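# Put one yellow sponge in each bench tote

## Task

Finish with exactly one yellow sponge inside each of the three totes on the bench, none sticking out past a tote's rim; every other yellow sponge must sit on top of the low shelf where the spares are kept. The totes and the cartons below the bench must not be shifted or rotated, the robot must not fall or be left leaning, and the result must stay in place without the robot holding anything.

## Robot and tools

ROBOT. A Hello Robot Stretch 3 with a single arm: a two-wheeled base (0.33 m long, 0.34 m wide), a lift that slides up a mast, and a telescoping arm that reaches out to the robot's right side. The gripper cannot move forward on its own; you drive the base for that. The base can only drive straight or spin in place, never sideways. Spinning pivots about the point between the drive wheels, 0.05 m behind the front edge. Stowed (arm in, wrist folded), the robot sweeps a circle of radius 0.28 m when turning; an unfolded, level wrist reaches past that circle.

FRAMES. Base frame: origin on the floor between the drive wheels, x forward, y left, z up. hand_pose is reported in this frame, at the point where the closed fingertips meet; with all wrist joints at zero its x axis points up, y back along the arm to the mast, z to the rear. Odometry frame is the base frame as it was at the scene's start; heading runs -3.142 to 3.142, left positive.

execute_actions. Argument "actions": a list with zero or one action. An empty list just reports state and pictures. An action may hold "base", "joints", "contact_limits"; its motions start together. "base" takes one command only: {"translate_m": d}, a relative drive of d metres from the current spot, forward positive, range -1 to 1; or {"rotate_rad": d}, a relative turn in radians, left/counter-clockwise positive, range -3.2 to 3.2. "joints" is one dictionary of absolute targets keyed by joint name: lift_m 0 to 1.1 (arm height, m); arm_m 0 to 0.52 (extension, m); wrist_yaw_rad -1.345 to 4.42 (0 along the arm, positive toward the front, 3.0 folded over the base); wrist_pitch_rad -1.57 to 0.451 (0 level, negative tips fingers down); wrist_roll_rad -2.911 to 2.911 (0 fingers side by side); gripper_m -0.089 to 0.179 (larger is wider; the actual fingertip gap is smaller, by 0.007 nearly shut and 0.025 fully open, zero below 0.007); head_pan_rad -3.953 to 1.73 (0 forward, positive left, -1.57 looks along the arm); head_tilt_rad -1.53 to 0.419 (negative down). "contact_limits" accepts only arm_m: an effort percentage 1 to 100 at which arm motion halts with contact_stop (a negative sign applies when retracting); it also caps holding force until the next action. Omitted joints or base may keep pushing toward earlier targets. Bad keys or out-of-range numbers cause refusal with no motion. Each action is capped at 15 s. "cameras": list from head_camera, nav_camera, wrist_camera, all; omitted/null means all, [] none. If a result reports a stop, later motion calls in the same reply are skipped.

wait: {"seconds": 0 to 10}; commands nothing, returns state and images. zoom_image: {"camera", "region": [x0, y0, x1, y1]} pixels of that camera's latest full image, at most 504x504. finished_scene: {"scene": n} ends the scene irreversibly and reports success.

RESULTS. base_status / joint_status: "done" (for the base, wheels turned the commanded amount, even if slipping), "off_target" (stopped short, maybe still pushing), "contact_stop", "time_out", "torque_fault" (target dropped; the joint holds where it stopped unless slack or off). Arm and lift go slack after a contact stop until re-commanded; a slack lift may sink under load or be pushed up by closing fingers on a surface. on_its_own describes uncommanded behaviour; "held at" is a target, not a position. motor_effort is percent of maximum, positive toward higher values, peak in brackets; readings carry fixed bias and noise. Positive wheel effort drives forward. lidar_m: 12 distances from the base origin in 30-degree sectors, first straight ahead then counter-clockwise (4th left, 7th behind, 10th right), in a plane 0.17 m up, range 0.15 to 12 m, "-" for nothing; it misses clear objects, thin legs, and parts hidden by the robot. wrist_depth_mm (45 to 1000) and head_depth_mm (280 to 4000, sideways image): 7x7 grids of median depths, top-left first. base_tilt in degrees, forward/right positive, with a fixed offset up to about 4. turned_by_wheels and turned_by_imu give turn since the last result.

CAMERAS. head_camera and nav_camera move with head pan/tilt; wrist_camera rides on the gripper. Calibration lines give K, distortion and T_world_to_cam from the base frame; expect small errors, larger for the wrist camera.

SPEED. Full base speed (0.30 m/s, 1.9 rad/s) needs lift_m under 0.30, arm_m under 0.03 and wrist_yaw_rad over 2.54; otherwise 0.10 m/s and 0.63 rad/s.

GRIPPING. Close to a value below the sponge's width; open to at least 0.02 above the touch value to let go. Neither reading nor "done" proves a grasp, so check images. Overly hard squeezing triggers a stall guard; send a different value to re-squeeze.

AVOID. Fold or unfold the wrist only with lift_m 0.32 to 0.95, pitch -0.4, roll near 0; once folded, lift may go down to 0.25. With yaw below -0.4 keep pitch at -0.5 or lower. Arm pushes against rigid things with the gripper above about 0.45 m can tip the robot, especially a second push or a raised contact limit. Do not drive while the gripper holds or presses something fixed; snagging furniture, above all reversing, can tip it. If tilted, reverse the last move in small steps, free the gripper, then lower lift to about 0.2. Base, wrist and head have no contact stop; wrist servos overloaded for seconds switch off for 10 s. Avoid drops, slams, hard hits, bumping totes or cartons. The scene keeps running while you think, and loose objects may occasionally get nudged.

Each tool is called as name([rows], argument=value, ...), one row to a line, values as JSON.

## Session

execute_actions([
  {"joints":{"head_tilt_rad":-0.5,"lift_m":0.28}},
], cameras=["head_camera","nav_camera"])

Scene clock: 1.90 s.
base_odometry: x=+0.000 y=+0.000 heading=+0.000 (m, m, rad; odometry frame)
turned_by_wheels: +0.000 (rad since the last result)
turned_by_imu: +0.000 (rad since the last result)
base_tilt: forward=+0.5 right=+0.1 (deg)
lidar_m: 1.87 1.99 1.89 1.05 1.01 1.04 1.39 2.28 2.52 1.28 1.23 1.27
head_depth_mm: 2505 2714 2927 2880 2117 1675 1388 / 2394 2610 2881 2888 2128 1676 1390 / 2302 2464 2678 2821 2105 1686 1393 / 2159 2335 2517 2684 2141 1674 1388 / 2069 2235 2408 2559 2123 1675 1390 / 1970 2116 2253 2233 2121 1686 1394 / 1898 2018 2114 2122 2070 1685 1398
base_status: not commanded
joint_positions: lift_m=+0.280 arm_m=+0.002 wrist_yaw_rad=+2.791 wrist_pitch_rad=-0.430 wrist_roll_rad=+0.002 gripper_m=+0.037 head_pan_rad=-0.002 head_tilt_rad=-0.493
joint_status: all done
motor_effort: left_wheel=+0(1) right_wheel=-1(0) lift_m=+14(15) arm_m=+1(0) wrist_yaw_rad=-1(0) wrist_pitch_rad=+7(7) wrist_roll_rad=+0(0) gripper_m=+0(1) head_pan_rad=-1(0) head_tilt_rad=-1(18) (%)
hand_pose: x=+0.0553 y=+0.0618 z=+0.2902 quat_wxyz=(+0.270, +0.707, +0.028, +0.653) (m; base frame)
wrist_depth_mm: - - - - - - - / - - - - - - - / - - - - 993 939 887 / - 776 766 753 735 719 702 / 626 631 629 612 614 587 564 / 527 - 523 501 - 491 474 / 445 - - 429 425 418 412
pictures: head_camera (sideways: a quarter turn clockwise sets it upright), nav_camera (sideways: a quarter turn counterclockwise sets it upright)
camera_calibration (this result's frames):
head_camera: T_world_to_cam=[[-0.467209, -0.0040777, -0.884138, 1.1737], [-0.015004, 0.999882, 0.0033171, 0.00405696], [0.88402, 0.0148154, -0.467215, 0.557237], [0, 0, 0, 1]] pos_world=[0.055817, -0.00752614, 1.29805]
nav_camera: T_world_to_cam=[[0.469123, 0.0116285, 0.883057, -1.10877], [0.0114804, -0.999909, 0.00706831, 0.0443449], [0.883058, 0.00682196, -0.469213, 0.563795], [0, 0, 0, 1]] pos_world=[0.0217758, 0.053388, 1.24333]
Images, in order (width x height): head_camera 896x504, nav_camera 672x504.

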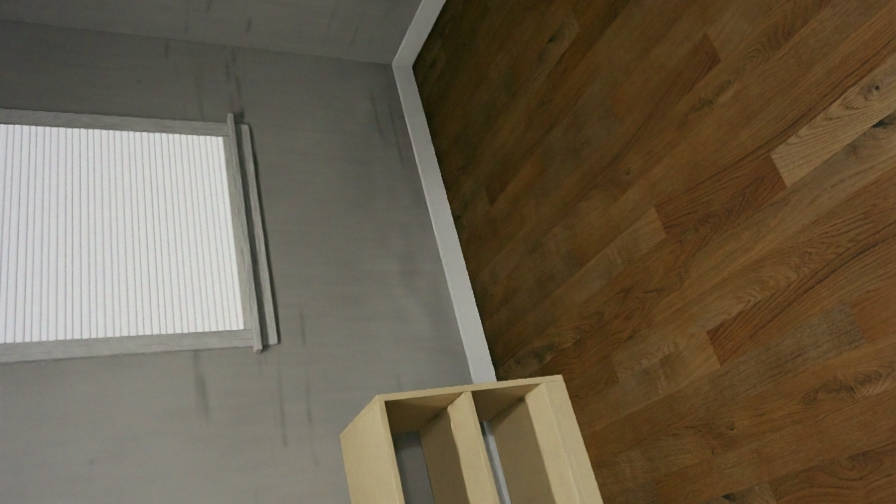

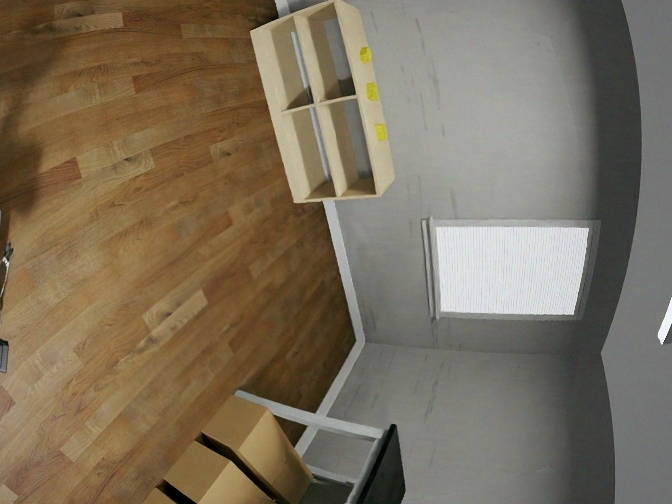

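execute_actions([
  {"joints":{"head_pan_rad":-0.95}},
], cameras=["head_camera","nav_camera"])

Scene clock: 4.20 s.
base_odometry: x=+0.000 y=+0.000 heading=+0.000 (m, m, rad; odometry frame)
turned_by_wheels: +0.000 (rad since the last result)
turned_by_imu: +0.000 (rad since the last result)
base_tilt: forward=+0.3 right=+0.2 (deg)
lidar_m: 1.87 1.99 1.89 1.05 1.01 1.04 1.39 2.29 2.51 1.28 1.22 1.26
head_depth_mm: 1805 1924 1300 2234 1751 1575 1388 / 1825 1914 1217 2254 1671 1560 1383 / 1847 1933 1225 2297 1804 1581 1381 / 1873 1986 1293 2297 1680 1598 1384 / 1898 2018 1441 2284 1755 1639 1389 / 1907 2034 1447 2360 1687 1642 1393 / 1937 2097 1453 2521 1626 1659 1396
base_status: not commanded
joint_positions: lift_m=+0.280 arm_m=+0.002 wrist_yaw_rad=+2.791 wrist_pitch_rad=-0.430 wrist_roll_rad=+0.002 gripper_m=+0.037 head_pan_rad=-0.943 head_tilt_rad=-0.494
joint_status: all done
motor_effort: left_wheel=+0(0) right_wheel=+0(1) lift_m=+14(15) arm_m=+0(0) wrist_yaw_rad=-1(1) wrist_pitch_rad=+7(7) wrist_roll_rad=+0(0) gripper_m=-1(1) head_pan_rad=-4(59) head_tilt_rad=-1(2) (%)
hand_pose: x=+0.0553 y=+0.0618 z=+0.2902 quat_wxyz=(+0.270, +0.707, +0.028, +0.653) (m; base frame)
wrist_depth_mm: - - - - - - - / - - - - - - - / - - - - 966 915 899 / - 781 777 764 727 726 699 / 625 632 608 628 599 589 560 / 526 - 525 508 - 482 476 / 455 - - 433 422 421 414
pictures: head_camera (sideways: a quarter turn clockwise sets it upright), nav_camera (sideways: a quarter turn counterclockwise sets it upright)
camera_calibration (this result's frames):
head_camera: T_world_to_cam=[[-0.278839, 0.375095, -0.884055, 1.17245], [0.798775, 0.60162, 0.00332021, -0.000911149], [0.53311, -0.705235, -0.467372, 0.559581], [0, 0, 0, 1]] pos_world=[0.0293323, -0.0445939, 1.29804]
nav_camera: T_world_to_cam=[[0.286066, -0.372189, 0.882973, -1.10754], [-0.800874, -0.598792, 0.00706583, 0.0493035], [0.526087, -0.709171, -0.46937, 0.566176], [0, 0, 0, 1]] pos_world=[0.0584582, 0.0188229, 1.24333]
Images, in order (width x height): head_camera 896x504, nav_camera 672x504.

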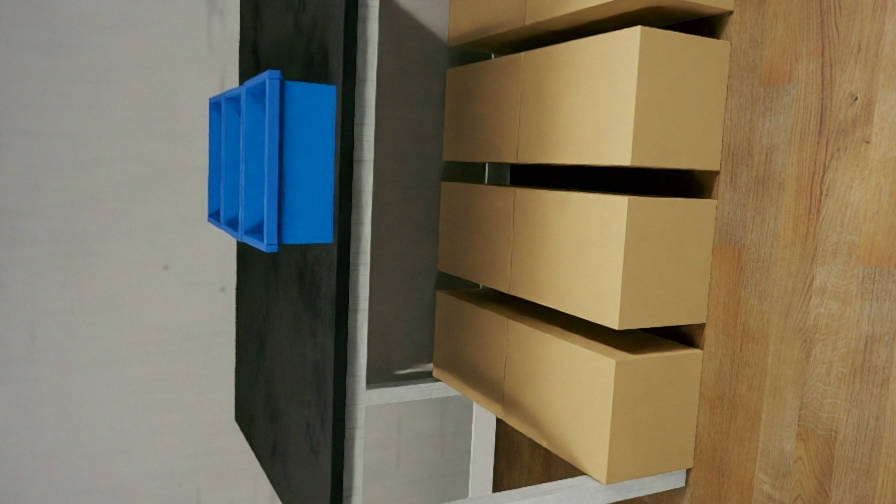

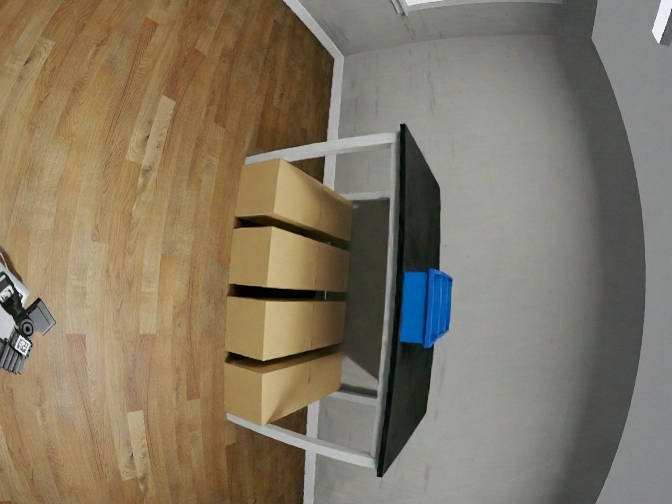

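execute_actions([
  {"base":{"rotate_rad":-1.025},"joints":{"head_pan_rad":-1.57,"head_tilt_rad":-0.6}},
], cameras=[])

execute_actions([
  {"base":{"translate_m":0.91}},
], cameras=[])

execute_actions([
  {"base":{"rotate_rad":1.565}},
], cameras=["head_camera"])

execute_actions([
  {"joints":{"lift_m":0.6,"wrist_pitch_rad":-0.4}},
], cameras=[])

execute_actions([
  {"joints":{"lift_m":1.1,"wrist_yaw_rad":1.57,"gripper_m":0.17}},
], cameras=[])

execute_actions([
  {"joints":{"wrist_yaw_rad":0,"wrist_pitch_rad":-0.62,"arm_m":0.08}},
], cameras=["wrist_camera"])

execute_actions([
  {"joints":{"arm_m":0.28}},
], cameras=["wrist_camera"])

execute_actions([
  {"joints":{"arm_m":0.48}},
], cameras=["wrist_camera"])

Scene clock: 12.77 s.
base_odometry: x=+0.000 y=+0.000 heading=-1.025 (m, m, rad; odometry frame)
turned_by_wheels: -1.025 (rad since the last result)
turned_by_imu: -1.038 (rad since the last result)
base_tilt: forward=+0.3 right=+0.0 (deg)
lidar_m: 1.22 1.29 1.87 1.78 1.94 1.04 1.00 1.04 1.42 2.29 2.51 1.28
head_depth_mm: 2202 2431 2691 2403 1863 1536 1298 / 2236 2420 2709 2413 1869 1539 1299 / 2257 2464 2735 2406 1871 1538 1297 / 2259 2473 2746 2419 1874 1540 1300 / 2184 2375 2678 2411 1885 1531 1305 / 2207 2414 2664 2427 1889 1547 1307 / 2214 2427 2707 2427 1891 1542 1308
base_status: done
joint_positions: lift_m=+0.280 arm_m=+0.002 wrist_yaw_rad=+2.791 wrist_pitch_rad=-0.430 wrist_roll_rad=+0.002 gripper_m=+0.037 head_pan_rad=-1.563 head_tilt_rad=-0.593
joint_status: all done
motor_effort: left_wheel=+2(10) right_wheel=-2(8) lift_m=+14(14) arm_m=+0(0) wrist_yaw_rad=-1(0) wrist_pitch_rad=+7(7) wrist_roll_rad=+0(0) gripper_m=+0(1) head_pan_rad=-4(49) head_tilt_rad=-1(9) (%)
hand_pose: x=+0.0553 y=+0.0618 z=+0.2902 quat_wxyz=(+0.270, +0.707, +0.028, +0.653) (m; base frame)
wrist_depth_mm: - - - - - - - / - - - - - - - / - - - - 993 946 922 / - 819 769 753 750 738 704 / 624 643 631 622 626 584 574 / 520 - 522 505 - 490 474 / 449 - - 430 423 421 412
pictures: none
No camera images: the call's "cameras" was empty. Leave "cameras" out to get every camera's image.

Scene clock: 17.50 s.
base_odometry: x=+0.473 y=-0.778 heading=-1.025 (m, m, rad; odometry frame)
turned_by_wheels: +0.000 (rad since the last result)
turned_by_imu: +0.005 (rad since the last result)
base_tilt: forward=+0.4 right=-0.1 (deg)
lidar_m: 0.31 0.32 0.50 1.82 2.26 2.63 1.92 1.99 2.37 2.29 0.44 0.32
head_depth_mm: 2179 2327 2619 2404 1877 1525 1300 / 2197 2375 2643 2411 1868 1535 1296 / 2201 2393 2640 2410 1878 1540 1305 / 2237 2399 2678 2412 1878 1539 1304 / 2280 2497 2782 2409 1886 1547 1306 / 2291 2521 2799 2430 1890 1541 1251 / 2325 2508 2803 2325 945 1075 1035
base_status: done
joint_positions: lift_m=+0.280 arm_m=+0.002 wrist_yaw_rad=+2.791 wrist_pitch_rad=-0.430 wrist_roll_rad=+0.002 gripper_m=+0.037 head_pan_rad=-1.563 head_tilt_rad=-0.593
joint_status: not commanded
motor_effort: left_wheel=+1(11) right_wheel=-2(4) lift_m=+14(15) arm_m=+0(0) wrist_yaw_rad=+0(0) wrist_pitch_rad=+7(7) wrist_roll_rad=+0(0) gripper_m=+0(0) head_pan_rad=-4(5) head_tilt_rad=-2(1) (%)
hand_pose: x=+0.0553 y=+0.0618 z=+0.2902 quat_wxyz=(+0.270, +0.707, +0.028, +0.653) (m; base frame)
wrist_depth_mm: - - - - - - 812 / - - - - 563 532 449 / - - - - 567 374 312 / - 795 774 743 624 391 284 / 620 636 624 606 561 401 295 / 528 - 513 505 - 412 306 / 445 - - 431 426 397 319
pictures: none
No camera images: the call's "cameras" was empty. Leave "cameras" out to get every camera's image.

Scene clock: 19.80 s.
base_odometry: x=+0.473 y=-0.778 heading=+0.540 (m, m, rad; odometry frame)
turned_by_wheels: +1.565 (rad since the last result)
turned_by_imu: +1.585 (rad since the last result)
base_tilt: forward=+0.3 right=+0.0 (deg)
lidar_m: 1.81 2.03 2.63 1.92 1.99 2.38 2.29 0.44 0.32 0.31 0.32 0.45
head_depth_mm: 1039 1132 969 540 408 429 1026 / 1046 1128 733 550 410 431 1029 / 1046 1137 739 554 412 433 1056 / 1055 1140 743 557 413 437 1077 / 1057 1143 746 558 415 439 1032 / 1063 1161 994 533 416 443 1037 / 1064 1170 997 715 508 456 1110
base_status: done
joint_positions: lift_m=+0.280 arm_m=+0.002 wrist_yaw_rad=+2.791 wrist_pitch_rad=-0.430 wrist_roll_rad=+0.002 gripper_m=+0.037 head_pan_rad=-1.563 head_tilt_rad=-0.593
joint_status: not commanded
motor_effort: left_wheel=-3(10) right_wheel=+2(8) lift_m=+14(15) arm_m=+0(0) wrist_yaw_rad=+0(1) wrist_pitch_rad=+7(7) wrist_roll_rad=+0(0) gripper_m=+0(1) head_pan_rad=-4(4) head_tilt_rad=-1(1) (%)
hand_pose: x=+0.0553 y=+0.0618 z=+0.2902 quat_wxyz=(+0.270, +0.707, +0.028, +0.653) (m; base frame)
wrist_depth_mm: - - - - - - - / - - - - - - - / - - - - 994 951 939 / - 805 782 753 734 722 702 / 638 649 619 614 618 584 564 / 520 - 519 500 - 486 481 / 453 - - 428 427 417 409
pictures: head_camera (sideways: a quarter turn clockwise sets it upright)
camera_calibration (this result's frames):
head_camera: T_world_to_cam=[[-0.00938281, 0.552706, -0.833324, 1.10464], [0.999685, 0.0245694, 0.00503981, -0.00437489], [0.0232598, -0.833014, -0.552763, 0.673795], [0, 0, 0, 1]] pos_world=[-0.000934138, -0.0491554, 1.293]
Images, in order (width x height): head_camera 896x504.

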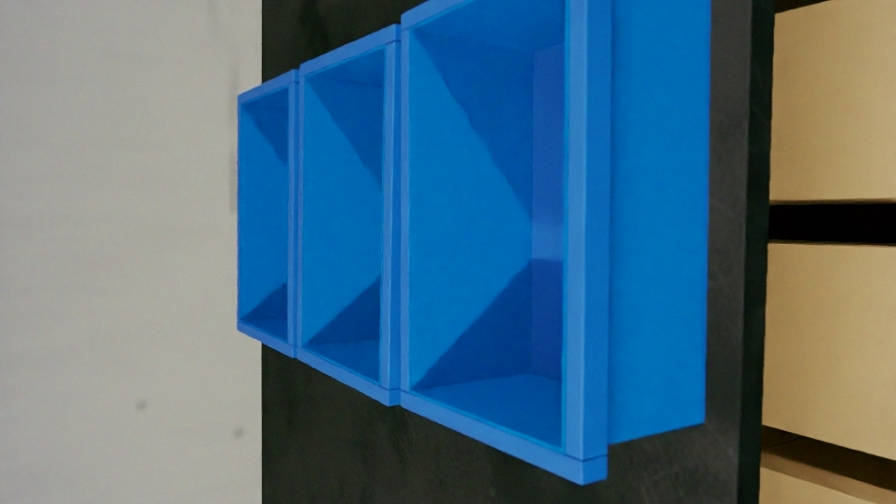

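Scene clock: 23.53 s.
base_odometry: x=+0.473 y=-0.778 heading=+0.540 (m, m, rad; odometry frame)
turned_by_wheels: +0.000 (rad since the last result)
turned_by_imu: +0.000 (rad since the last result)
base_tilt: forward=+0.3 right=+0.2 (deg)
lidar_m: 1.81 2.03 2.64 1.92 1.99 2.37 2.29 0.44 0.32 0.31 0.32 0.45
head_depth_mm: 1039 1136 974 539 408 428 1023 / 1043 1136 732 549 410 431 1031 / 1046 1129 738 554 412 433 1054 / 1048 1138 742 556 413 437 1085 / 1058 1145 748 560 415 440 1033 / 1061 1168 990 533 417 443 1036 / 1067 1163 1000 715 507 455 1105
base_status: not commanded
joint_positions: lift_m=+0.600 arm_m=+0.002 wrist_yaw_rad=+2.791 wrist_pitch_rad=-0.422 wrist_roll_rad=+0.002 gripper_m=+0.037 head_pan_rad=-1.563 head_tilt_rad=-0.593
joint_status: all done
motor_effort: left_wheel=-2(2) right_wheel=+2(1) lift_m=+24(27) arm_m=+0(0) wrist_yaw_rad=+0(0) wrist_pitch_rad=+11(12) wrist_roll_rad=+0(0) gripper_m=+0(0) head_pan_rad=-4(5) head_tilt_rad=-1(1) (%)
hand_pose: x=+0.0557 y=+0.0628 z=+0.6114 quat_wxyz=(+0.267, +0.707, +0.025, +0.654) (m; base frame)
wrist_depth_mm: - - - - - - - / - - - - - - - / - - - - - - - / - - - - - - - / - - - - - - - / 959 - 933 913 - 911 861 / 794 769 766 775 746 748 735
pictures: none
No camera images: the call's "cameras" was empty. Leave "cameras" out to get every camera's image.

Scene clock: 28.90 s.
base_odometry: x=+0.473 y=-0.778 heading=+0.540 (m, m, rad; odometry frame)
turned_by_wheels: +0.000 (rad since the last result)
turned_by_imu: +0.001 (rad since the last result)
base_tilt: forward=+0.4 right=+0.1 (deg)
lidar_m: 1.82 2.02 2.63 1.91 1.99 2.37 2.29 0.44 0.32 0.31 0.32 0.45
head_depth_mm: - - - - - 434 1027 / - - - - - 436 1026 / - - - - - - 1030 / 1054 1136 743 548 - - 1010 / 1057 1147 746 555 - - 979 / 1062 1161 992 542 - - 990 / 1061 1172 1003 746 - - 1062
base_status: not commanded
joint_positions: lift_m=+1.100 arm_m=+0.002 wrist_yaw_rad=+1.573 wrist_pitch_rad=-0.422 wrist_roll_rad=+0.002 gripper_m=+0.170 head_pan_rad=-1.563 head_tilt_rad=-0.593
joint_status: all done
motor_effort: left_wheel=-3(2) right_wheel=+2(1) lift_m=+24(24) arm_m=+0(0) wrist_yaw_rad=-4(6) wrist_pitch_rad=+10(11) wrist_roll_rad=+0(0) gripper_m=-1(89) head_pan_rad=-5(4) head_tilt_rad=-1(1) (%)
hand_pose: x=+0.2026 y=-0.1470 z=+1.1115 quat_wxyz=(+0.593, +0.594, -0.384, +0.384) (m; base frame)
wrist_depth_mm: - - - - - - - / - - - - - - - / - - - - - - - / - - - - - 568 556 / - - - - - 468 444 / - - - - - 389 382 / - - - - - 352 313
pictures: none
No camera images: the call's "cameras" was empty. Leave "cameras" out to get every camera's image.

Scene clock: 30.70 s.
base_odometry: x=+0.473 y=-0.778 heading=+0.540 (m, m, rad; odometry frame)
turned_by_wheels: +0.000 (rad since the last result)
turned_by_imu: +0.000 (rad since the last result)
base_tilt: forward=+0.4 right=+0.0 (deg)
lidar_m: 1.82 2.01 2.63 1.91 1.98 2.37 2.29 0.44 0.32 0.31 0.33 0.45
head_depth_mm: - - - 540 408 429 1027 / - - - - 409 430 1030 / - - - - 407 433 1057 / 1052 1128 742 557 413 437 1080 / 1056 1146 747 563 415 440 1030 / 1061 1163 990 532 417 443 1035 / 1063 1169 996 713 508 456 1106
base_status: not commanded
joint_positions: lift_m=+1.100 arm_m=+0.080 wrist_yaw_rad=+0.003 wrist_pitch_rad=-0.630 wrist_roll_rad=+0.002 gripper_m=+0.170 head_pan_rad=-1.563 head_tilt_rad=-0.593
joint_status: all done
motor_effort: left_wheel=-2(2) right_wheel=+1(2) lift_m=+24(24) arm_m=+5(1) wrist_yaw_rad=-5(8) wrist_pitch_rad=+5(9) wrist_roll_rad=+0(0) gripper_m=+0(0) head_pan_rad=-4(4) head_tilt_rad=-1(1) (%)
hand_pose: x=-0.0209 y=-0.4175 z=+1.0680 quat_wxyz=(+0.672, +0.220, -0.672, -0.218) (m; base frame)
wrist_depth_mm: 858 838 809 577 570 783 743 / 702 670 431 416 415 597 577 / 552 529 397 454 429 470 472 / 449 295 262 260 259 256 402 / 385 254 297 298 297 256 348 / 330 - 317 315 311 257 308 / 284 249 283 281 274 260 163
pictures: wrist_camera
camera_calibration (this result's frames):
wrist_camera: T_world_to_cam=[[-0.998222, 0.00549332, -0.0593464, 0.0574065], [0.0472862, 0.679117, -0.732505, 1.10687], [0.0362793, -0.734009, -0.67817, 0.581762], [0, 0, 0, 1]] pos_world=[-0.0161411, -0.324991, 1.20873]
Images, in order (width x height): wrist_camera 644x364.

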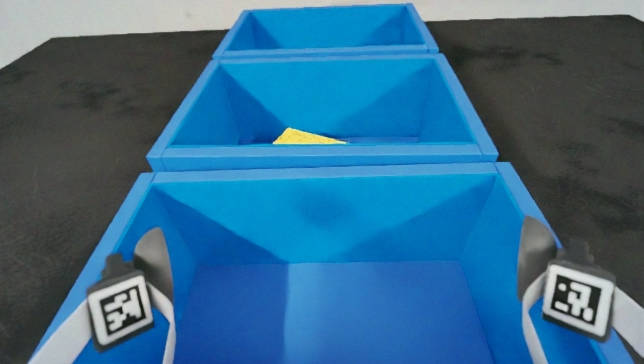

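Scene clock: 33.40 s.
base_odometry: x=+0.473 y=-0.778 heading=+0.540 (m, m, rad; odometry frame)
turned_by_wheels: +0.000 (rad since the last result)
turned_by_imu: +0.000 (rad since the last result)
base_tilt: forward=+0.3 right=+0.0 (deg)
lidar_m: 1.82 2.03 2.63 1.92 1.99 2.37 2.29 0.44 0.32 0.31 0.32 0.44
head_depth_mm: - 1169 976 539 408 429 1025 / - 1158 733 550 410 430 1030 / - - 739 554 411 433 1054 / 1055 1140 742 556 413 437 1079 / 1059 1147 747 560 414 440 1030 / 1059 1162 991 533 417 442 1034 / 1069 1170 997 715 508 455 1110
base_status: not commanded
joint_positions: lift_m=+1.100 arm_m=+0.280 wrist_yaw_rad=+0.002 wrist_pitch_rad=-0.631 wrist_roll_rad=+0.002 gripper_m=+0.170 head_pan_rad=-1.563 head_tilt_rad=-0.593
joint_status: all done
motor_effort: left_wheel=-3(3) right_wheel=+2(2) lift_m=+24(24) arm_m=+5(3) wrist_yaw_rad=-4(6) wrist_pitch_rad=+5(5) wrist_roll_rad=+0(0) gripper_m=+1(2) head_pan_rad=-5(5) head_tilt_rad=-1(1) (%)
hand_pose: x=-0.0212 y=-0.6174 z=+1.0678 quat_wxyz=(+0.672, +0.220, -0.672, -0.219) (m; base frame)
wrist_depth_mm: 699 675 688 661 664 675 657 / 674 671 430 432 423 586 577 / 541 517 362 458 372 461 473 / 438 290 279 272 268 257 393 / 381 256 327 322 316 254 344 / 322 - 308 265 306 252 309 / 189 254 269 239 272 254 165
pictures: wrist_camera
camera_calibration (this result's frames):
wrist_camera: T_world_to_cam=[[-0.998213, 0.00702136, -0.0593396, 0.0591459], [0.0482939, 0.679605, -0.731987, 1.24228], [0.035188, -0.733545, -0.67873, 0.435825], [0, 0, 0, 1]] pos_world=[-0.0162902, -0.524979, 1.20865]
Images, in order (width x height): wrist_camera 644x364.

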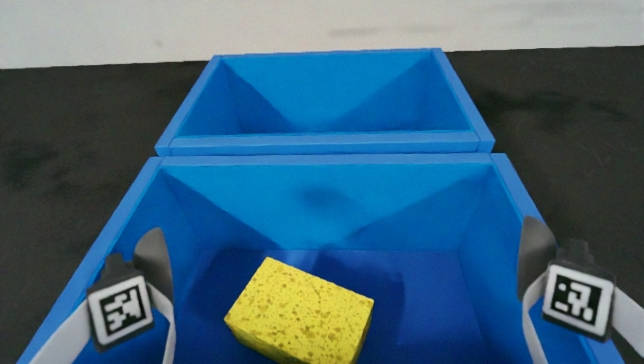

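Scene clock: 36.10 s.
base_odometry: x=+0.473 y=-0.778 heading=+0.540 (m, m, rad; odometry frame)
turned_by_wheels: +0.000 (rad since the last result)
turned_by_imu: +0.000 (rad since the last result)
base_tilt: forward=+0.4 right=+0.0 (deg)
lidar_m: 1.82 2.02 2.63 1.91 1.99 2.37 2.29 0.44 0.32 0.31 0.32 0.45
head_depth_mm: 1053 1139 976 538 408 428 1028 / - 1128 734 550 410 429 1026 / - 997 736 554 411 433 1052 / 1050 1125 745 556 412 436 1080 / 1053 1143 749 558 415 439 1030 / 1060 1162 992 533 416 442 1034 / 1064 1167 995 714 508 455 1108
base_status: not commanded
joint_positions: lift_m=+1.100 arm_m=+0.480 wrist_yaw_rad=+0.002 wrist_pitch_rad=-0.631 wrist_roll_rad=+0.002 gripper_m=+0.170 head_pan_rad=-1.563 head_tilt_rad=-0.593
joint_status: all done
motor_effort: left_wheel=-3(2) right_wheel=+2(2) lift_m=+24(24) arm_m=+5(5) wrist_yaw_rad=-4(2) wrist_pitch_rad=+5(5) wrist_roll_rad=+0(0) gripper_m=+1(2) head_pan_rad=-5(5) head_tilt_rad=-1(1) (%)
hand_pose: x=-0.0212 y=-0.8174 z=+1.0678 quat_wxyz=(+0.672, +0.220, -0.672, -0.219) (m; base frame)
wrist_depth_mm: 491 490 485 488 491 486 484 / 554 552 537 542 539 536 529 / 533 515 514 505 491 474 469 / 445 297 295 293 290 277 394 / 378 254 340 337 334 255 345 / 315 - 318 312 309 256 307 / 184 251 282 277 274 256 168
pictures: wrist_camera
camera_calibration (this result's frames):
wrist_camera: T_world_to_cam=[[-0.998212, 0.00714568, -0.0593371, 0.0606247], [0.0483673, 0.679795, -0.731805, 1.3781], [0.0351078, -0.733367, -0.678925, 0.289467], [0, 0, 0, 1]] pos_world=[-0.0163011, -0.724972, 1.20862]
Images, in order (width x height): wrist_camera 644x364.

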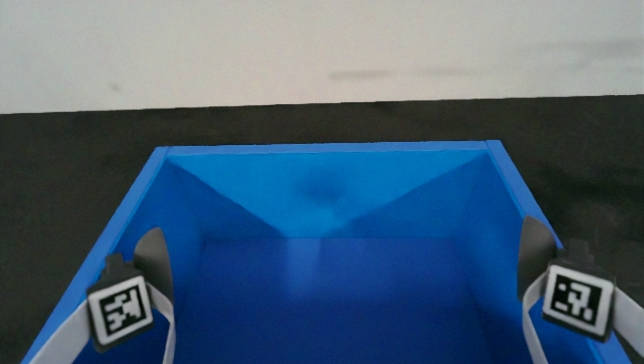

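execute_actions([
  {"joints":{"arm_m":0.03,"head_pan_rad":0.35,"head_tilt_rad":-0.35}},
], cameras=["wrist_camera","head_camera"])

Scene clock: 45.20 s.
base_odometry: x=+0.473 y=-0.778 heading=+0.540 (m, m, rad; odometry frame)
turned_by_wheels: +0.000 (rad since the last result)
turned_by_imu: +0.001 (rad since the last result)
base_tilt: forward=+0.4 right=+0.0 (deg)
lidar_m: 1.82 2.02 2.63 1.92 1.98 2.37 2.29 0.44 0.32 0.31 0.32 0.44
head_depth_mm: 1858 1936 2050 2159 2264 1947 1543 / 1909 2009 2115 2215 2295 1940 1555 / 1977 2081 2202 2280 2240 1949 1556 / 2049 2170 2302 2397 2251 1959 1562 / 2113 2248 2376 2383 2297 1942 1553 / 2224 2349 2496 2518 2396 1953 1556 / 2310 2469 2647 2502 2441 1953 1568
base_status: not commanded
joint_positions: lift_m=+1.100 arm_m=+0.030 wrist_yaw_rad=+0.002 wrist_pitch_rad=-0.631 wrist_roll_rad=+0.002 gripper_m=+0.170 head_pan_rad=+0.343 head_tilt_rad=-0.359
joint_status: all done
motor_effort: left_wheel=-2(3) right_wheel=+2(1) lift_m=+24(24) arm_m=-4(7) wrist_yaw_rad=-3(3) wrist_pitch_rad=+5(5) wrist_roll_rad=+0(0) gripper_m=+0(0) head_pan_rad=+5(62) head_tilt_rad=+4(15) (%)
hand_pose: x=-0.0212 y=-0.3679 z=+1.0677 quat_wxyz=(+0.672, +0.220, -0.672, -0.219) (m; base frame)
wrist_depth_mm: 897 884 765 591 601 768 754 / 695 669 457 470 452 595 589 / 545 530 315 312 292 458 470 / 446 296 326 318 320 278 399 / 381 252 351 354 354 255 343 / 331 - 319 316 310 258 309 / 286 167 282 276 276 163 157
pictures: head_camera (sideways: a quarter turn clockwise sets it upright), wrist_camera
camera_calibration (this result's frames):
head_camera: T_world_to_cam=[[-0.322819, -0.120812, -0.938719, 1.24404], [-0.352909, 0.935657, 0.000945084, 0.00920592], [0.878205, 0.331587, -0.344683, 0.39782], [0, 0, 0, 1]] pos_world=[0.0554803, 0.00976888, 1.30492]
wrist_camera: T_world_to_cam=[[-0.998212, 0.00716001, -0.0593349, 0.0574133], [0.0483671, 0.679968, -0.731645, 1.07244], [0.0351073, -0.733207, -0.679099, 0.619273], [0, 0, 0, 1]] pos_world=[-0.0163012, -0.275581, 1.2086]
Images, in order (width x height): head_camera 896x504, wrist_camera 644x364.

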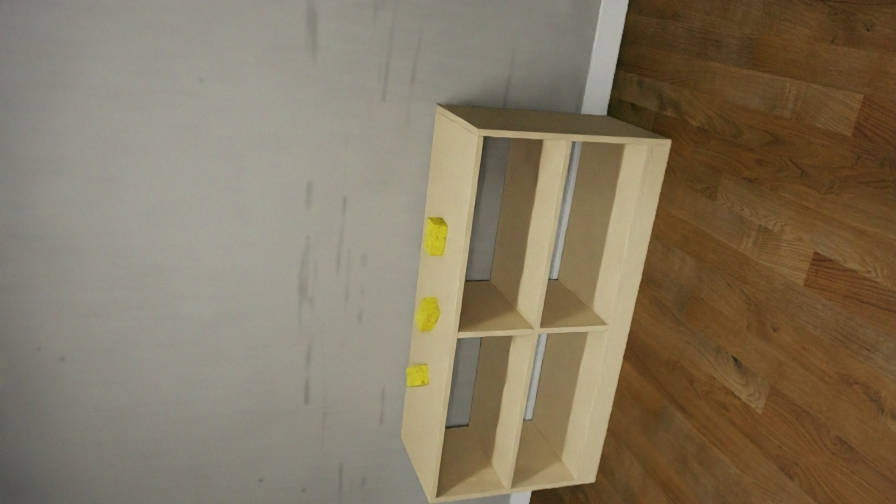

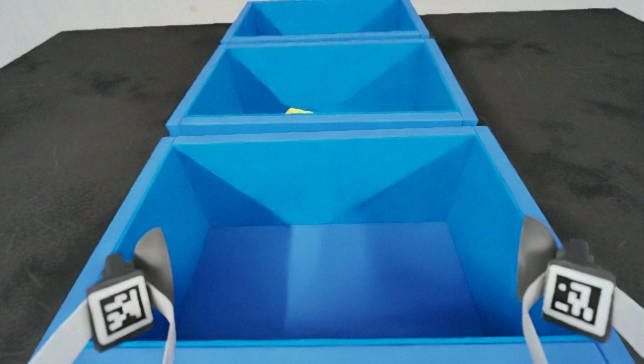

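execute_actions([
  {"joints":{"arm_m":0.0,"wrist_yaw_rad":1.57,"head_pan_rad":-1.57,"head_tilt_rad":-0.75},"base":{"rotate_rad":0.205}},
], cameras=[])

execute_actions([
  {"joints":{"lift_m":0.8,"gripper_m":0.13},"base":{"translate_m":1.0}},
], cameras=[])

execute_actions([
  {"base":{"translate_m":0.45},"joints":{"wrist_yaw_rad":0,"wrist_pitch_rad":-1.0}},
], cameras=[])

execute_actions([
  {"base":{"rotate_rad":1.935},"joints":{"arm_m":0.25}},
], cameras=["wrist_camera","head_camera"])

Scene clock: 53.93 s.
base_odometry: x=+0.473 y=-0.778 heading=+0.745 (m, m, rad; odometry frame)
turned_by_wheels: +0.205 (rad since the last result)
turned_by_imu: +0.209 (rad since the last result)
base_tilt: forward=+0.3 right=+0.1 (deg)
lidar_m: 1.81 2.02 1.92 1.91 2.14 2.37 0.69 0.37 0.31 0.31 0.35 0.58
head_depth_mm: - - - - 438 1050 953 / - - - - - 1092 953 / 1094 - - - - 1076 1148 / 1114 971 539 - - 1042 954 / 1135 981 724 - - 1057 961 / 1166 983 727 - - 1160 1000 / 1195 986 806 - - - 1020
base_status: done
joint_positions: lift_m=+1.100 arm_m=+0.003 wrist_yaw_rad=+1.567 wrist_pitch_rad=-0.631 wrist_roll_rad=+0.002 gripper_m=+0.170 head_pan_rad=-1.563 head_tilt_rad=-0.741
joint_status: all done
joint sent to its limit — the command would take arm_m past its lower limit, so that joint was sent only as far as its limit.
motor_effort: left_wheel=-3(7) right_wheel=+2(5) lift_m=+24(24) arm_m=-3(4) wrist_yaw_rad=+3(5) wrist_pitch_rad=+5(5) wrist_roll_rad=+0(0) gripper_m=+0(1) head_pan_rad=-4(61) head_tilt_rad=-3(18) (%)
hand_pose: x=+0.1713 y=-0.1487 z=+1.0677 quat_wxyz=(+0.631, +0.630, -0.322, +0.318) (m; base frame)
wrist_depth_mm: - - - - - - - / - - - - - - 586 / - - - - - 616 474 / - - - - - 725 400 / - - - - - - 346 / - - - - - - 306 / - - - - - 870 274
pictures: none
No camera images: the call's "cameras" was empty. Leave "cameras" out to get every camera's image.

Scene clock: 65.37 s.
base_odometry: x=+1.208 y=-0.100 heading=+0.745 (m, m, rad; odometry frame)
turned_by_wheels: +0.000 (rad since the last result)
turned_by_imu: +0.005 (rad since the last result)
base_tilt: forward=+0.4 right=+0.2 (deg)
lidar_m: 0.81 1.09 1.57 1.86 1.93 3.32 1.15 0.62 0.60 1.45 1.42 1.19
head_depth_mm: 1224 1368 1538 1756 1624 1378 - / 1252 1400 1574 1799 1624 1416 - / 1283 1437 1634 1832 1623 1419 - / 1309 1472 1676 1862 1634 1392 1240 / 1338 1512 1721 1914 1634 1389 1235 / 1375 1557 1783 1960 1633 1393 1247 / 1410 1592 1839 1992 1638 1403 1239
base_status: done
joint_positions: lift_m=+0.800 arm_m=+0.003 wrist_yaw_rad=+1.567 wrist_pitch_rad=-0.632 wrist_roll_rad=+0.002 gripper_m=+0.130 head_pan_rad=-1.563 head_tilt_rad=-0.741
joint_status: all done
motor_effort: left_wheel=-3(4) right_wheel=+1(6) lift_m=+14(18) arm_m=-3(4) wrist_yaw_rad=+3(4) wrist_pitch_rad=+6(6) wrist_roll_rad=+0(0) gripper_m=+0(84) head_pan_rad=-5(5) head_tilt_rad=-2(2) (%)
hand_pose: x=+0.1712 y=-0.1487 z=+0.7682 quat_wxyz=(+0.631, +0.630, -0.322, +0.318) (m; base frame)
wrist_depth_mm: 929 871 867 - 975 918 890 / - - - - - - 961 / - - - - - - - / - - - - - - - / - - - - - - - / - - - 958 996 - 951 / 893 884 910 858 852 838 830
pictures: none
No camera images: the call's "cameras" was empty. Leave "cameras" out to get every camera's image.

Scene clock: 71.30 s.
base_odometry: x=+1.539 y=+0.205 heading=+0.745 (m, m, rad; odometry frame)
turned_by_wheels: +0.000 (rad since the last result)
turned_by_imu: +0.002 (rad since the last result)
base_tilt: forward=+0.3 right=+0.1 (deg)
lidar_m: 0.36 0.78 0.74 2.21 2.22 2.97 1.36 0.94 1.38 1.54 0.89 0.75
head_depth_mm: 1312 1447 1647 1849 1630 1386 - / 1345 1502 1688 1870 1628 1388 - / 1364 1534 1746 1916 1630 1419 - / 1394 1573 1800 1955 1638 1402 1226 / 1431 1617 1842 1993 1642 1400 1216 / 1453 1597 1749 1817 1627 1398 1217 / 1277 1343 1412 1495 1544 1403 1218
base_status: done
joint_positions: lift_m=+0.800 arm_m=+0.003 wrist_yaw_rad=+0.003 wrist_pitch_rad=-1.003 wrist_roll_rad=+0.002 gripper_m=+0.130 head_pan_rad=-1.563 head_tilt_rad=-0.741
joint_status: all done
motor_effort: left_wheel=-3(5) right_wheel=+2(6) lift_m=+14(15) arm_m=-4(4) wrist_yaw_rad=-4(8) wrist_pitch_rad=+2(6) wrist_roll_rad=+0(0) gripper_m=+0(2) head_pan_rad=-5(4) head_tilt_rad=-2(2) (%)
hand_pose: x=-0.0212 y=-0.2650 z=+0.7100 quat_wxyz=(+0.620, +0.341, -0.620, -0.340) (m; base frame)
wrist_depth_mm: 686 930 - - - - - / 694 917 - - - - - / 732 961 - - - - 924 / 753 960 977 956 946 928 904 / 746 895 917 888 883 896 865 / 799 838 840 827 801 - 805 / 822 799 772 797 759 740 777
pictures: none
No camera images: the call's "cameras" was empty. Leave "cameras" out to get every camera's image.

Scene clock: 75.30 s.
base_odometry: x=+1.539 y=+0.205 heading=+2.680 (m, m, rad; odometry frame)
turned_by_wheels: +1.935 (rad since the last result)
turned_by_imu: +1.967 (rad since the last result)
base_tilt: forward=+0.3 right=+0.0 (deg)
lidar_m: 1.99 2.42 1.99 0.94 1.11 1.54 1.01 0.77 0.36 0.79 0.74 2.21
head_depth_mm: 660 729 813 - - 726 1167 / 701 779 867 - 811 728 883 / 742 831 933 - 816 764 937 / 793 891 1017 1033 835 960 1140 / 852 959 1105 1038 860 1040 1193 / 911 1045 1190 1002 910 1241 1219 / 984 1144 1275 1038 1036 1348 1220
base_status: done
joint_positions: lift_m=+0.800 arm_m=+0.250 wrist_yaw_rad=+0.002 wrist_pitch_rad=-1.004 wrist_roll_rad=+0.002 gripper_m=+0.130 head_pan_rad=-1.563 head_tilt_rad=-0.741
joint_status: all done
motor_effort: left_wheel=-2(7) right_wheel=+1(5) lift_m=+15(14) arm_m=+4(8) wrist_yaw_rad=-3(4) wrist_pitch_rad=+2(2) wrist_roll_rad=+0(0) gripper_m=+1(1) head_pan_rad=-5(4) head_tilt_rad=-2(2) (%)
hand_pose: x=-0.0214 y=-0.5118 z=+0.7098 quat_wxyz=(+0.619, +0.341, -0.620, -0.341) (m; base frame)
wrist_depth_mm: 337 380 381 369 361 338 291 / 354 347 284 335 329 325 320 / 319 321 285 308 307 302 298 / 303 297 293 287 285 280 279 / 895 276 272 269 265 266 260 / 888 849 254 252 249 - 244 / 793 788 241 237 234 231 230
pictures: head_camera (sideways: a quarter turn clockwise sets it upright), wrist_camera
camera_calibration (this result's frames):
head_camera: T_world_to_cam=[[-0.0102894, 0.669364, -0.742864, 0.98673], [0.999691, 0.0236903, 0.00749964, -0.00757615], [0.0226186, -0.742557, -0.669401, 0.825531], [0, 0, 0, 1]] pos_world=[-0.000945739, -0.0472975, 1.28567]
wrist_camera: T_world_to_cam=[[-0.998239, 0.0287522, -0.0518914, 0.0427521], [0.048443, 0.899976, -0.43324, 0.809205], [0.0342444, -0.43499, -0.899784, 0.580011], [0, 0, 0, 1]] pos_world=[-0.0163856, -0.477195, 0.874683]
Images, in order (width x height): head_camera 896x504, wrist_camera 644x364.

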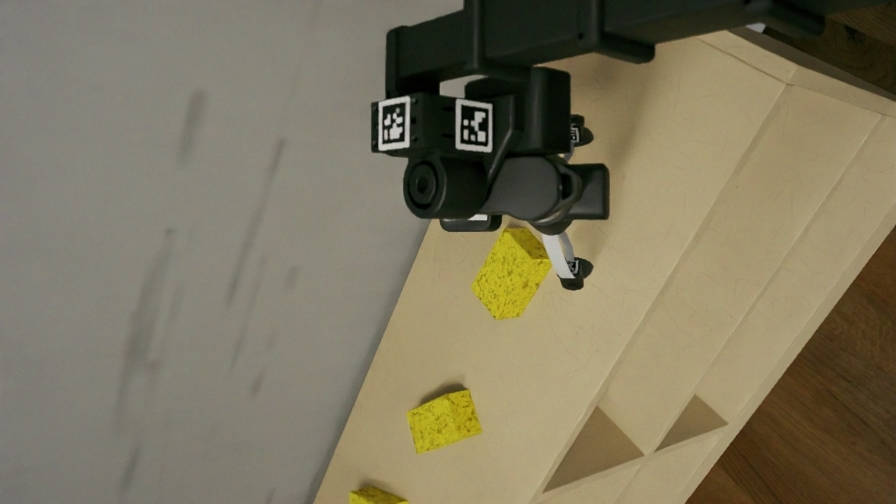

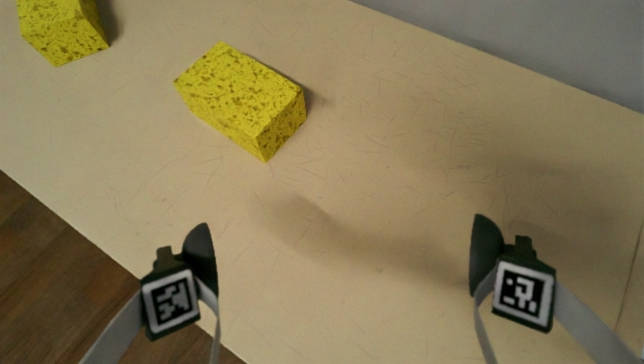

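execute_actions([
  {"joints":{"wrist_yaw_rad":0.91,"arm_m":0.452}},
], cameras=["wrist_camera"])

Scene clock: 81.07 s.
base_odometry: x=+1.539 y=+0.205 heading=+2.680 (m, m, rad; odometry frame)
turned_by_wheels: +0.000 (rad since the last result)
turned_by_imu: +0.001 (rad since the last result)
base_tilt: forward=+0.3 right=-0.1 (deg)
lidar_m: 1.98 2.42 2.00 0.94 1.11 1.54 1.01 0.77 0.36 0.79 0.74 2.21
head_depth_mm: 662 731 801 - - 744 1163 / 701 772 - 971 856 729 882 / 744 828 - 1002 857 762 938 / 792 888 994 1006 857 959 1140 / 848 959 1108 1051 859 1038 1192 / 909 1038 1190 1003 906 1237 1216 / 983 1139 1271 1045 1036 1342 1218
base_status: not commanded
joint_positions: lift_m=+0.800 arm_m=+0.452 wrist_yaw_rad=+0.907 wrist_pitch_rad=-1.005 wrist_roll_rad=+0.002 gripper_m=+0.130 head_pan_rad=-1.563 head_tilt_rad=-0.741
joint_status: all done
motor_effort: left_wheel=-2(2) right_wheel=+2(2) lift_m=+14(14) arm_m=+5(5) wrist_yaw_rad=+3(3) wrist_pitch_rad=+2(2) wrist_roll_rad=+0(0) gripper_m=-1(0) head_pan_rad=-4(4) head_tilt_rad=-2(2) (%)
hand_pose: x=+0.0708 y=-0.6690 z=+0.7098 quat_wxyz=(+0.706, +0.577, -0.408, -0.035) (m; base frame)
wrist_depth_mm: - - 370 316 363 360 264 / - - 339 331 334 332 269 / - - 316 312 305 305 273 / - 975 289 288 282 281 277 / 905 899 273 226 261 264 260 / 839 852 253 210 246 - 251 / 814 237 239 198 227 228 231
pictures: wrist_camera
camera_calibration (this result's frames):
wrist_camera: T_world_to_cam=[[-0.638652, -0.767745, -0.0518888, -0.418975], [-0.678306, 0.593527, -0.433159, 0.792527], [0.363353, -0.241441, -0.899823, 0.614705], [0, 0, 0, 1]] pos_world=[0.0466413, -0.643637, 0.874675]
Images, in order (width x height): wrist_camera 644x364.

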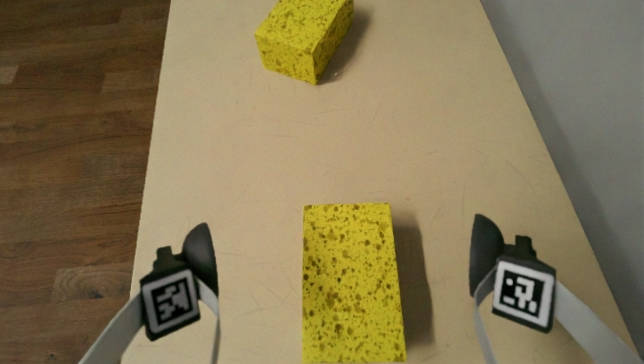

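execute_actions([
  {"joints":{"lift_m":0.735,"arm_m":0.458}},
], cameras=[])

execute_actions([
  {"joints":{"gripper_m":0.04}},
], cameras=[])

execute_actions([
  {"joints":{"lift_m":0.80}},
], cameras=["wrist_camera"])

execute_actions([
  {"joints":{"arm_m":0.3,"lift_m":0.9}},
], cameras=[])

execute_actions([
  {"joints":{"arm_m":0.05,"lift_m":1.1,"head_tilt_rad":-0.6},"base":{"rotate_rad":-1.913}},
], cameras=[])

execute_actions([
  {"joints":{"wrist_yaw_rad":0,"wrist_pitch_rad":-0.2},"base":{"translate_m":-1.0}},
], cameras=[])

Scene clock: 87.20 s.
base_odometry: x=+1.539 y=+0.205 heading=+2.680 (m, m, rad; odometry frame)
turned_by_wheels: +0.000 (rad since the last result)
turned_by_imu: +0.001 (rad since the last result)
base_tilt: forward=+0.4 right=+0.2 (deg)
lidar_m: 1.98 2.42 2.00 0.94 1.11 1.54 1.01 0.77 0.36 0.79 0.75 2.21
head_depth_mm: 661 730 810 899 - - - / 701 777 842 986 843 726 884 / 741 831 913 974 857 761 938 / 791 889 1019 1009 860 957 1139 / 845 961 1109 1037 861 1042 1193 / 910 1047 1183 1003 906 1240 1218 / 983 1141 1274 1040 1034 1338 1219
base_status: not commanded
joint_positions: lift_m=+0.735 arm_m=+0.458 wrist_yaw_rad=+0.907 wrist_pitch_rad=-1.005 wrist_roll_rad=+0.002 gripper_m=+0.130 head_pan_rad=-1.563 head_tilt_rad=-0.741
joint_status: all done
motor_effort: left_wheel=-2(2) right_wheel=+2(1) lift_m=+14(15) arm_m=+5(2) wrist_yaw_rad=+2(3) wrist_pitch_rad=+2(2) wrist_roll_rad=+0(0) gripper_m=+1(0) head_pan_rad=-3(5) head_tilt_rad=-2(2) (%)
hand_pose: x=+0.0707 y=-0.6749 z=+0.6448 quat_wxyz=(+0.706, +0.578, -0.408, -0.035) (m; base frame)
wrist_depth_mm: - 291 276 271 275 267 257 / - 261 257 253 249 246 246 / - 239 236 232 231 226 230 / 903 222 219 166 212 211 208 / 850 207 205 155 192 199 194 / 786 195 190 147 149 - 183 / 188 179 179 137 138 173 173
pictures: none
No camera images: the call's "cameras" was empty. Leave "cameras" out to get every camera's image.

Scene clock: 88.60 s.
base_odometry: x=+1.539 y=+0.205 heading=+2.680 (m, m, rad; odometry frame)
turned_by_wheels: +0.000 (rad since the last result)
turned_by_imu: +0.000 (rad since the last result)
base_tilt: forward=+0.4 right=+0.1 (deg)
lidar_m: 1.99 2.42 1.99 0.94 1.11 1.54 1.01 0.76 0.36 0.79 0.74 2.21
head_depth_mm: 662 730 811 902 - - - / 699 775 844 983 844 729 884 / 742 828 917 972 856 763 939 / 790 890 1016 1005 857 960 1135 / 847 957 1107 1040 858 1042 1193 / 911 1047 1189 1000 905 1237 1220 / 983 1142 1267 1040 1033 1345 1215
base_status: not commanded
joint_positions: lift_m=+0.735 arm_m=+0.458 wrist_yaw_rad=+0.907 wrist_pitch_rad=-1.005 wrist_roll_rad=+0.002 gripper_m=+0.040 head_pan_rad=-1.563 head_tilt_rad=-0.741
joint_status: all done
motor_effort: left_wheel=-3(2) right_wheel=+2(2) lift_m=+15(14) arm_m=+5(5) wrist_yaw_rad=+3(3) wrist_pitch_rad=+2(2) wrist_roll_rad=+0(0) gripper_m=-10(87) head_pan_rad=-5(5) head_tilt_rad=-2(2) (%)
hand_pose: x=+0.0707 y=-0.6749 z=+0.6448 quat_wxyz=(+0.706, +0.578, -0.408, -0.035) (m; base frame)
wrist_depth_mm: - 289 277 268 271 270 257 / - 261 257 253 249 246 248 / - 240 236 232 229 226 228 / 928 221 219 166 212 210 208 / 869 207 207 154 156 197 195 / 779 193 192 144 143 184 182 / 187 181 178 137 138 172 173
pictures: none
No camera images: the call's "cameras" was empty. Leave "cameras" out to get every camera's image.

Scene clock: 90.03 s.
base_odometry: x=+1.539 y=+0.205 heading=+2.680 (m, m, rad; odometry frame)
turned_by_wheels: +0.000 (rad since the last result)
turned_by_imu: +0.000 (rad since the last result)
base_tilt: forward=+0.5 right=+0.1 (deg)
lidar_m: 1.99 2.42 2.00 0.94 1.11 1.54 1.01 0.76 0.36 0.79 0.74 2.21
head_depth_mm: 661 728 801 - - 743 1167 / 700 772 - 972 853 729 890 / 742 830 - 1001 857 762 937 / 793 888 995 949 858 954 1137 / 846 961 1112 1037 858 1040 1188 / 909 1047 1191 1001 907 1238 1220 / 982 1136 1265 1046 1032 1343 1219
base_status: not commanded
joint_positions: lift_m=+0.800 arm_m=+0.458 wrist_yaw_rad=+0.907 wrist_pitch_rad=-1.005 wrist_roll_rad=+0.002 gripper_m=+0.040 head_pan_rad=-1.563 head_tilt_rad=-0.741
joint_status: all done
motor_effort: left_wheel=-2(3) right_wheel=+1(2) lift_m=+24(22) arm_m=+5(5) wrist_yaw_rad=+3(3) wrist_pitch_rad=+2(2) wrist_roll_rad=+0(0) gripper_m=-9(9) head_pan_rad=-5(4) head_tilt_rad=-2(2) (%)
hand_pose: x=+0.0707 y=-0.6749 z=+0.7092 quat_wxyz=(+0.706, +0.578, -0.408, -0.035) (m; base frame)
wrist_depth_mm: - - 371 317 359 357 259 / - - 339 325 328 326 264 / - - 314 310 307 303 269 / - 983 291 165 279 281 270 / 929 284 273 155 156 262 263 / 853 259 258 145 144 244 246 / 803 246 238 136 138 231 230
pictures: wrist_camera
camera_calibration (this result's frames):
wrist_camera: T_world_to_cam=[[-0.638672, -0.767729, -0.0518738, -0.423622], [-0.678475, 0.593659, -0.432713, 0.795487], [0.363001, -0.241166, -0.900038, 0.613073], [0, 0, 0, 1]] pos_world=[0.0466162, -0.649623, 0.874031]
Images, in order (width x height): wrist_camera 644x364.

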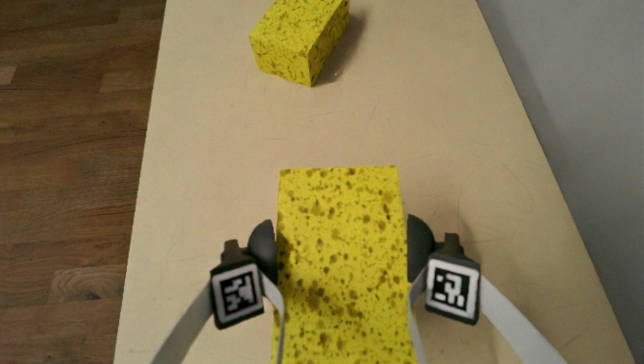

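Scene clock: 92.43 s.
base_odometry: x=+1.539 y=+0.205 heading=+2.680 (m, m, rad; odometry frame)
turned_by_wheels: +0.000 (rad since the last result)
turned_by_imu: +0.000 (rad since the last result)
base_tilt: forward=+0.3 right=+0.3 (deg)
lidar_m: 1.98 2.42 1.99 0.94 1.11 1.54 1.01 0.77 0.36 0.79 0.74 2.21
head_depth_mm: 662 715 - 933 852 756 1180 / 701 753 - 973 853 729 886 / 743 816 - 973 856 762 936 / 791 889 987 978 817 956 1142 / 848 965 1100 1038 842 1039 1190 / 910 1042 1191 1001 907 1240 1215 / 984 1140 1271 1042 1033 1341 1222
base_status: not commanded
joint_positions: lift_m=+0.900 arm_m=+0.300 wrist_yaw_rad=+0.908 wrist_pitch_rad=-1.006 wrist_roll_rad=+0.002 gripper_m=+0.040 head_pan_rad=-1.563 head_tilt_rad=-0.741
joint_status: all done
motor_effort: left_wheel=-2(2) right_wheel=+2(2) lift_m=+24(24) arm_m=-4(2) wrist_yaw_rad=+2(2) wrist_pitch_rad=+3(3) wrist_roll_rad=+0(0) gripper_m=-9(10) head_pan_rad=-4(5) head_tilt_rad=-2(2) (%)
hand_pose: x=+0.0707 y=-0.5173 z=+0.8091 quat_wxyz=(+0.706, +0.578, -0.408, -0.035) (m; base frame)
wrist_depth_mm: - - - 507 453 494 406 / - - - 467 447 453 416 / - - - 432 417 415 406 / - - - 166 383 389 387 / - - - 156 156 367 363 / 956 952 978 145 143 336 333 / 877 900 873 136 139 319 316
pictures: none
No camera images: the call's "cameras" was empty. Leave "cameras" out to get every camera's image.

Scene clock: 96.40 s.
base_odometry: x=+1.539 y=+0.205 heading=+0.767 (m, m, rad; odometry frame)
turned_by_wheels: -1.913 (rad since the last result)
turned_by_imu: -1.945 (rad since the last result)
base_tilt: forward=+0.4 right=+0.0 (deg)
lidar_m: 0.36 0.77 0.74 2.21 2.14 3.10 1.30 0.94 1.43 1.54 0.88 0.75
head_depth_mm: - - - - - 1507 1288 / - - - - - 1484 1288 / - 1464 - - - 1479 1293 / 1381 1511 1679 - - 338 1265 / 1426 1554 1679 2005 1903 315 314 / 1415 1531 1585 1679 1727 336 1276 / 1223 1272 1300 1377 1472 1421 1300
base_status: done
joint_positions: lift_m=+1.100 arm_m=+0.050 wrist_yaw_rad=+0.909 wrist_pitch_rad=-1.006 wrist_roll_rad=+0.002 gripper_m=+0.040 head_pan_rad=-1.563 head_tilt_rad=-0.606
joint_status: all done
motor_effort: left_wheel=+2(8) right_wheel=-3(7) lift_m=+24(26) arm_m=-4(1) wrist_yaw_rad=+1(2) wrist_pitch_rad=+3(3) wrist_roll_rad=+0(0) gripper_m=-9(7) head_pan_rad=-4(4) head_tilt_rad=+3(11) (%)
hand_pose: x=+0.0706 y=-0.2673 z=+1.0090 quat_wxyz=(+0.706, +0.578, -0.408, -0.035) (m; base frame)
wrist_depth_mm: 568 635 733 806 959 - - / 644 728 821 993 - - - / 671 808 - - - - - / 643 753 - 164 - - - / 600 626 - 154 155 - - / 564 813 943 145 144 - - / 794 - - 137 139 - -
pictures: none
No camera images: the call's "cameras" was empty. Leave "cameras" out to get every camera's image.

Scene clock: 107.33 s.
base_odometry: x=+0.819 y=-0.489 heading=+0.767 (m, m, rad; odometry frame)
turned_by_wheels: +0.000 (rad since the last result)
turned_by_imu: -0.002 (rad since the last result)
base_tilt: forward=+0.4 right=+0.0 (deg)
lidar_m: 1.37 1.60 2.47 1.85 2.09 2.79 0.82 0.45 0.39 0.39 0.44 1.73
head_depth_mm: - - - - 540 1115 1064 / - - - - 518 1148 1043 / - - - - 543 1174 1021 / 1158 1257 860 694 546 1239 1025 / 1194 1321 1410 698 562 1529 982 / 1229 1352 1508 726 565 664 1216 / 1257 1392 1563 1762 604 1540 1298
base_status: done
joint_positions: lift_m=+1.100 arm_m=+0.050 wrist_yaw_rad=+0.003 wrist_pitch_rad=-0.227 wrist_roll_rad=+0.002 gripper_m=+0.040 head_pan_rad=-1.563 head_tilt_rad=-0.606
joint_status: all done
motor_effort: left_wheel=+2(2) right_wheel=-2(8) lift_m=+24(24) arm_m=-4(4) wrist_yaw_rad=-4(6) wrist_pitch_rad=+13(13) wrist_roll_rad=+0(0) gripper_m=-9(10) head_pan_rad=-5(5) head_tilt_rad=+3(3) (%)
hand_pose: x=-0.0207 y=-0.4395 z=+1.1572 quat_wxyz=(+0.702, +0.081, -0.703, -0.079) (m; base frame)
wrist_depth_mm: - - - 936 860 808 779 / - - - - 918 854 818 / - - - - 970 922 847 / - - - 164 833 840 752 / - - - 156 155 623 581 / - - - 145 144 487 480 / - - 410 136 139 402 394
pictures: none
No camera images: the call's "cameras" was empty. Leave "cameras" out to get every camera's image.


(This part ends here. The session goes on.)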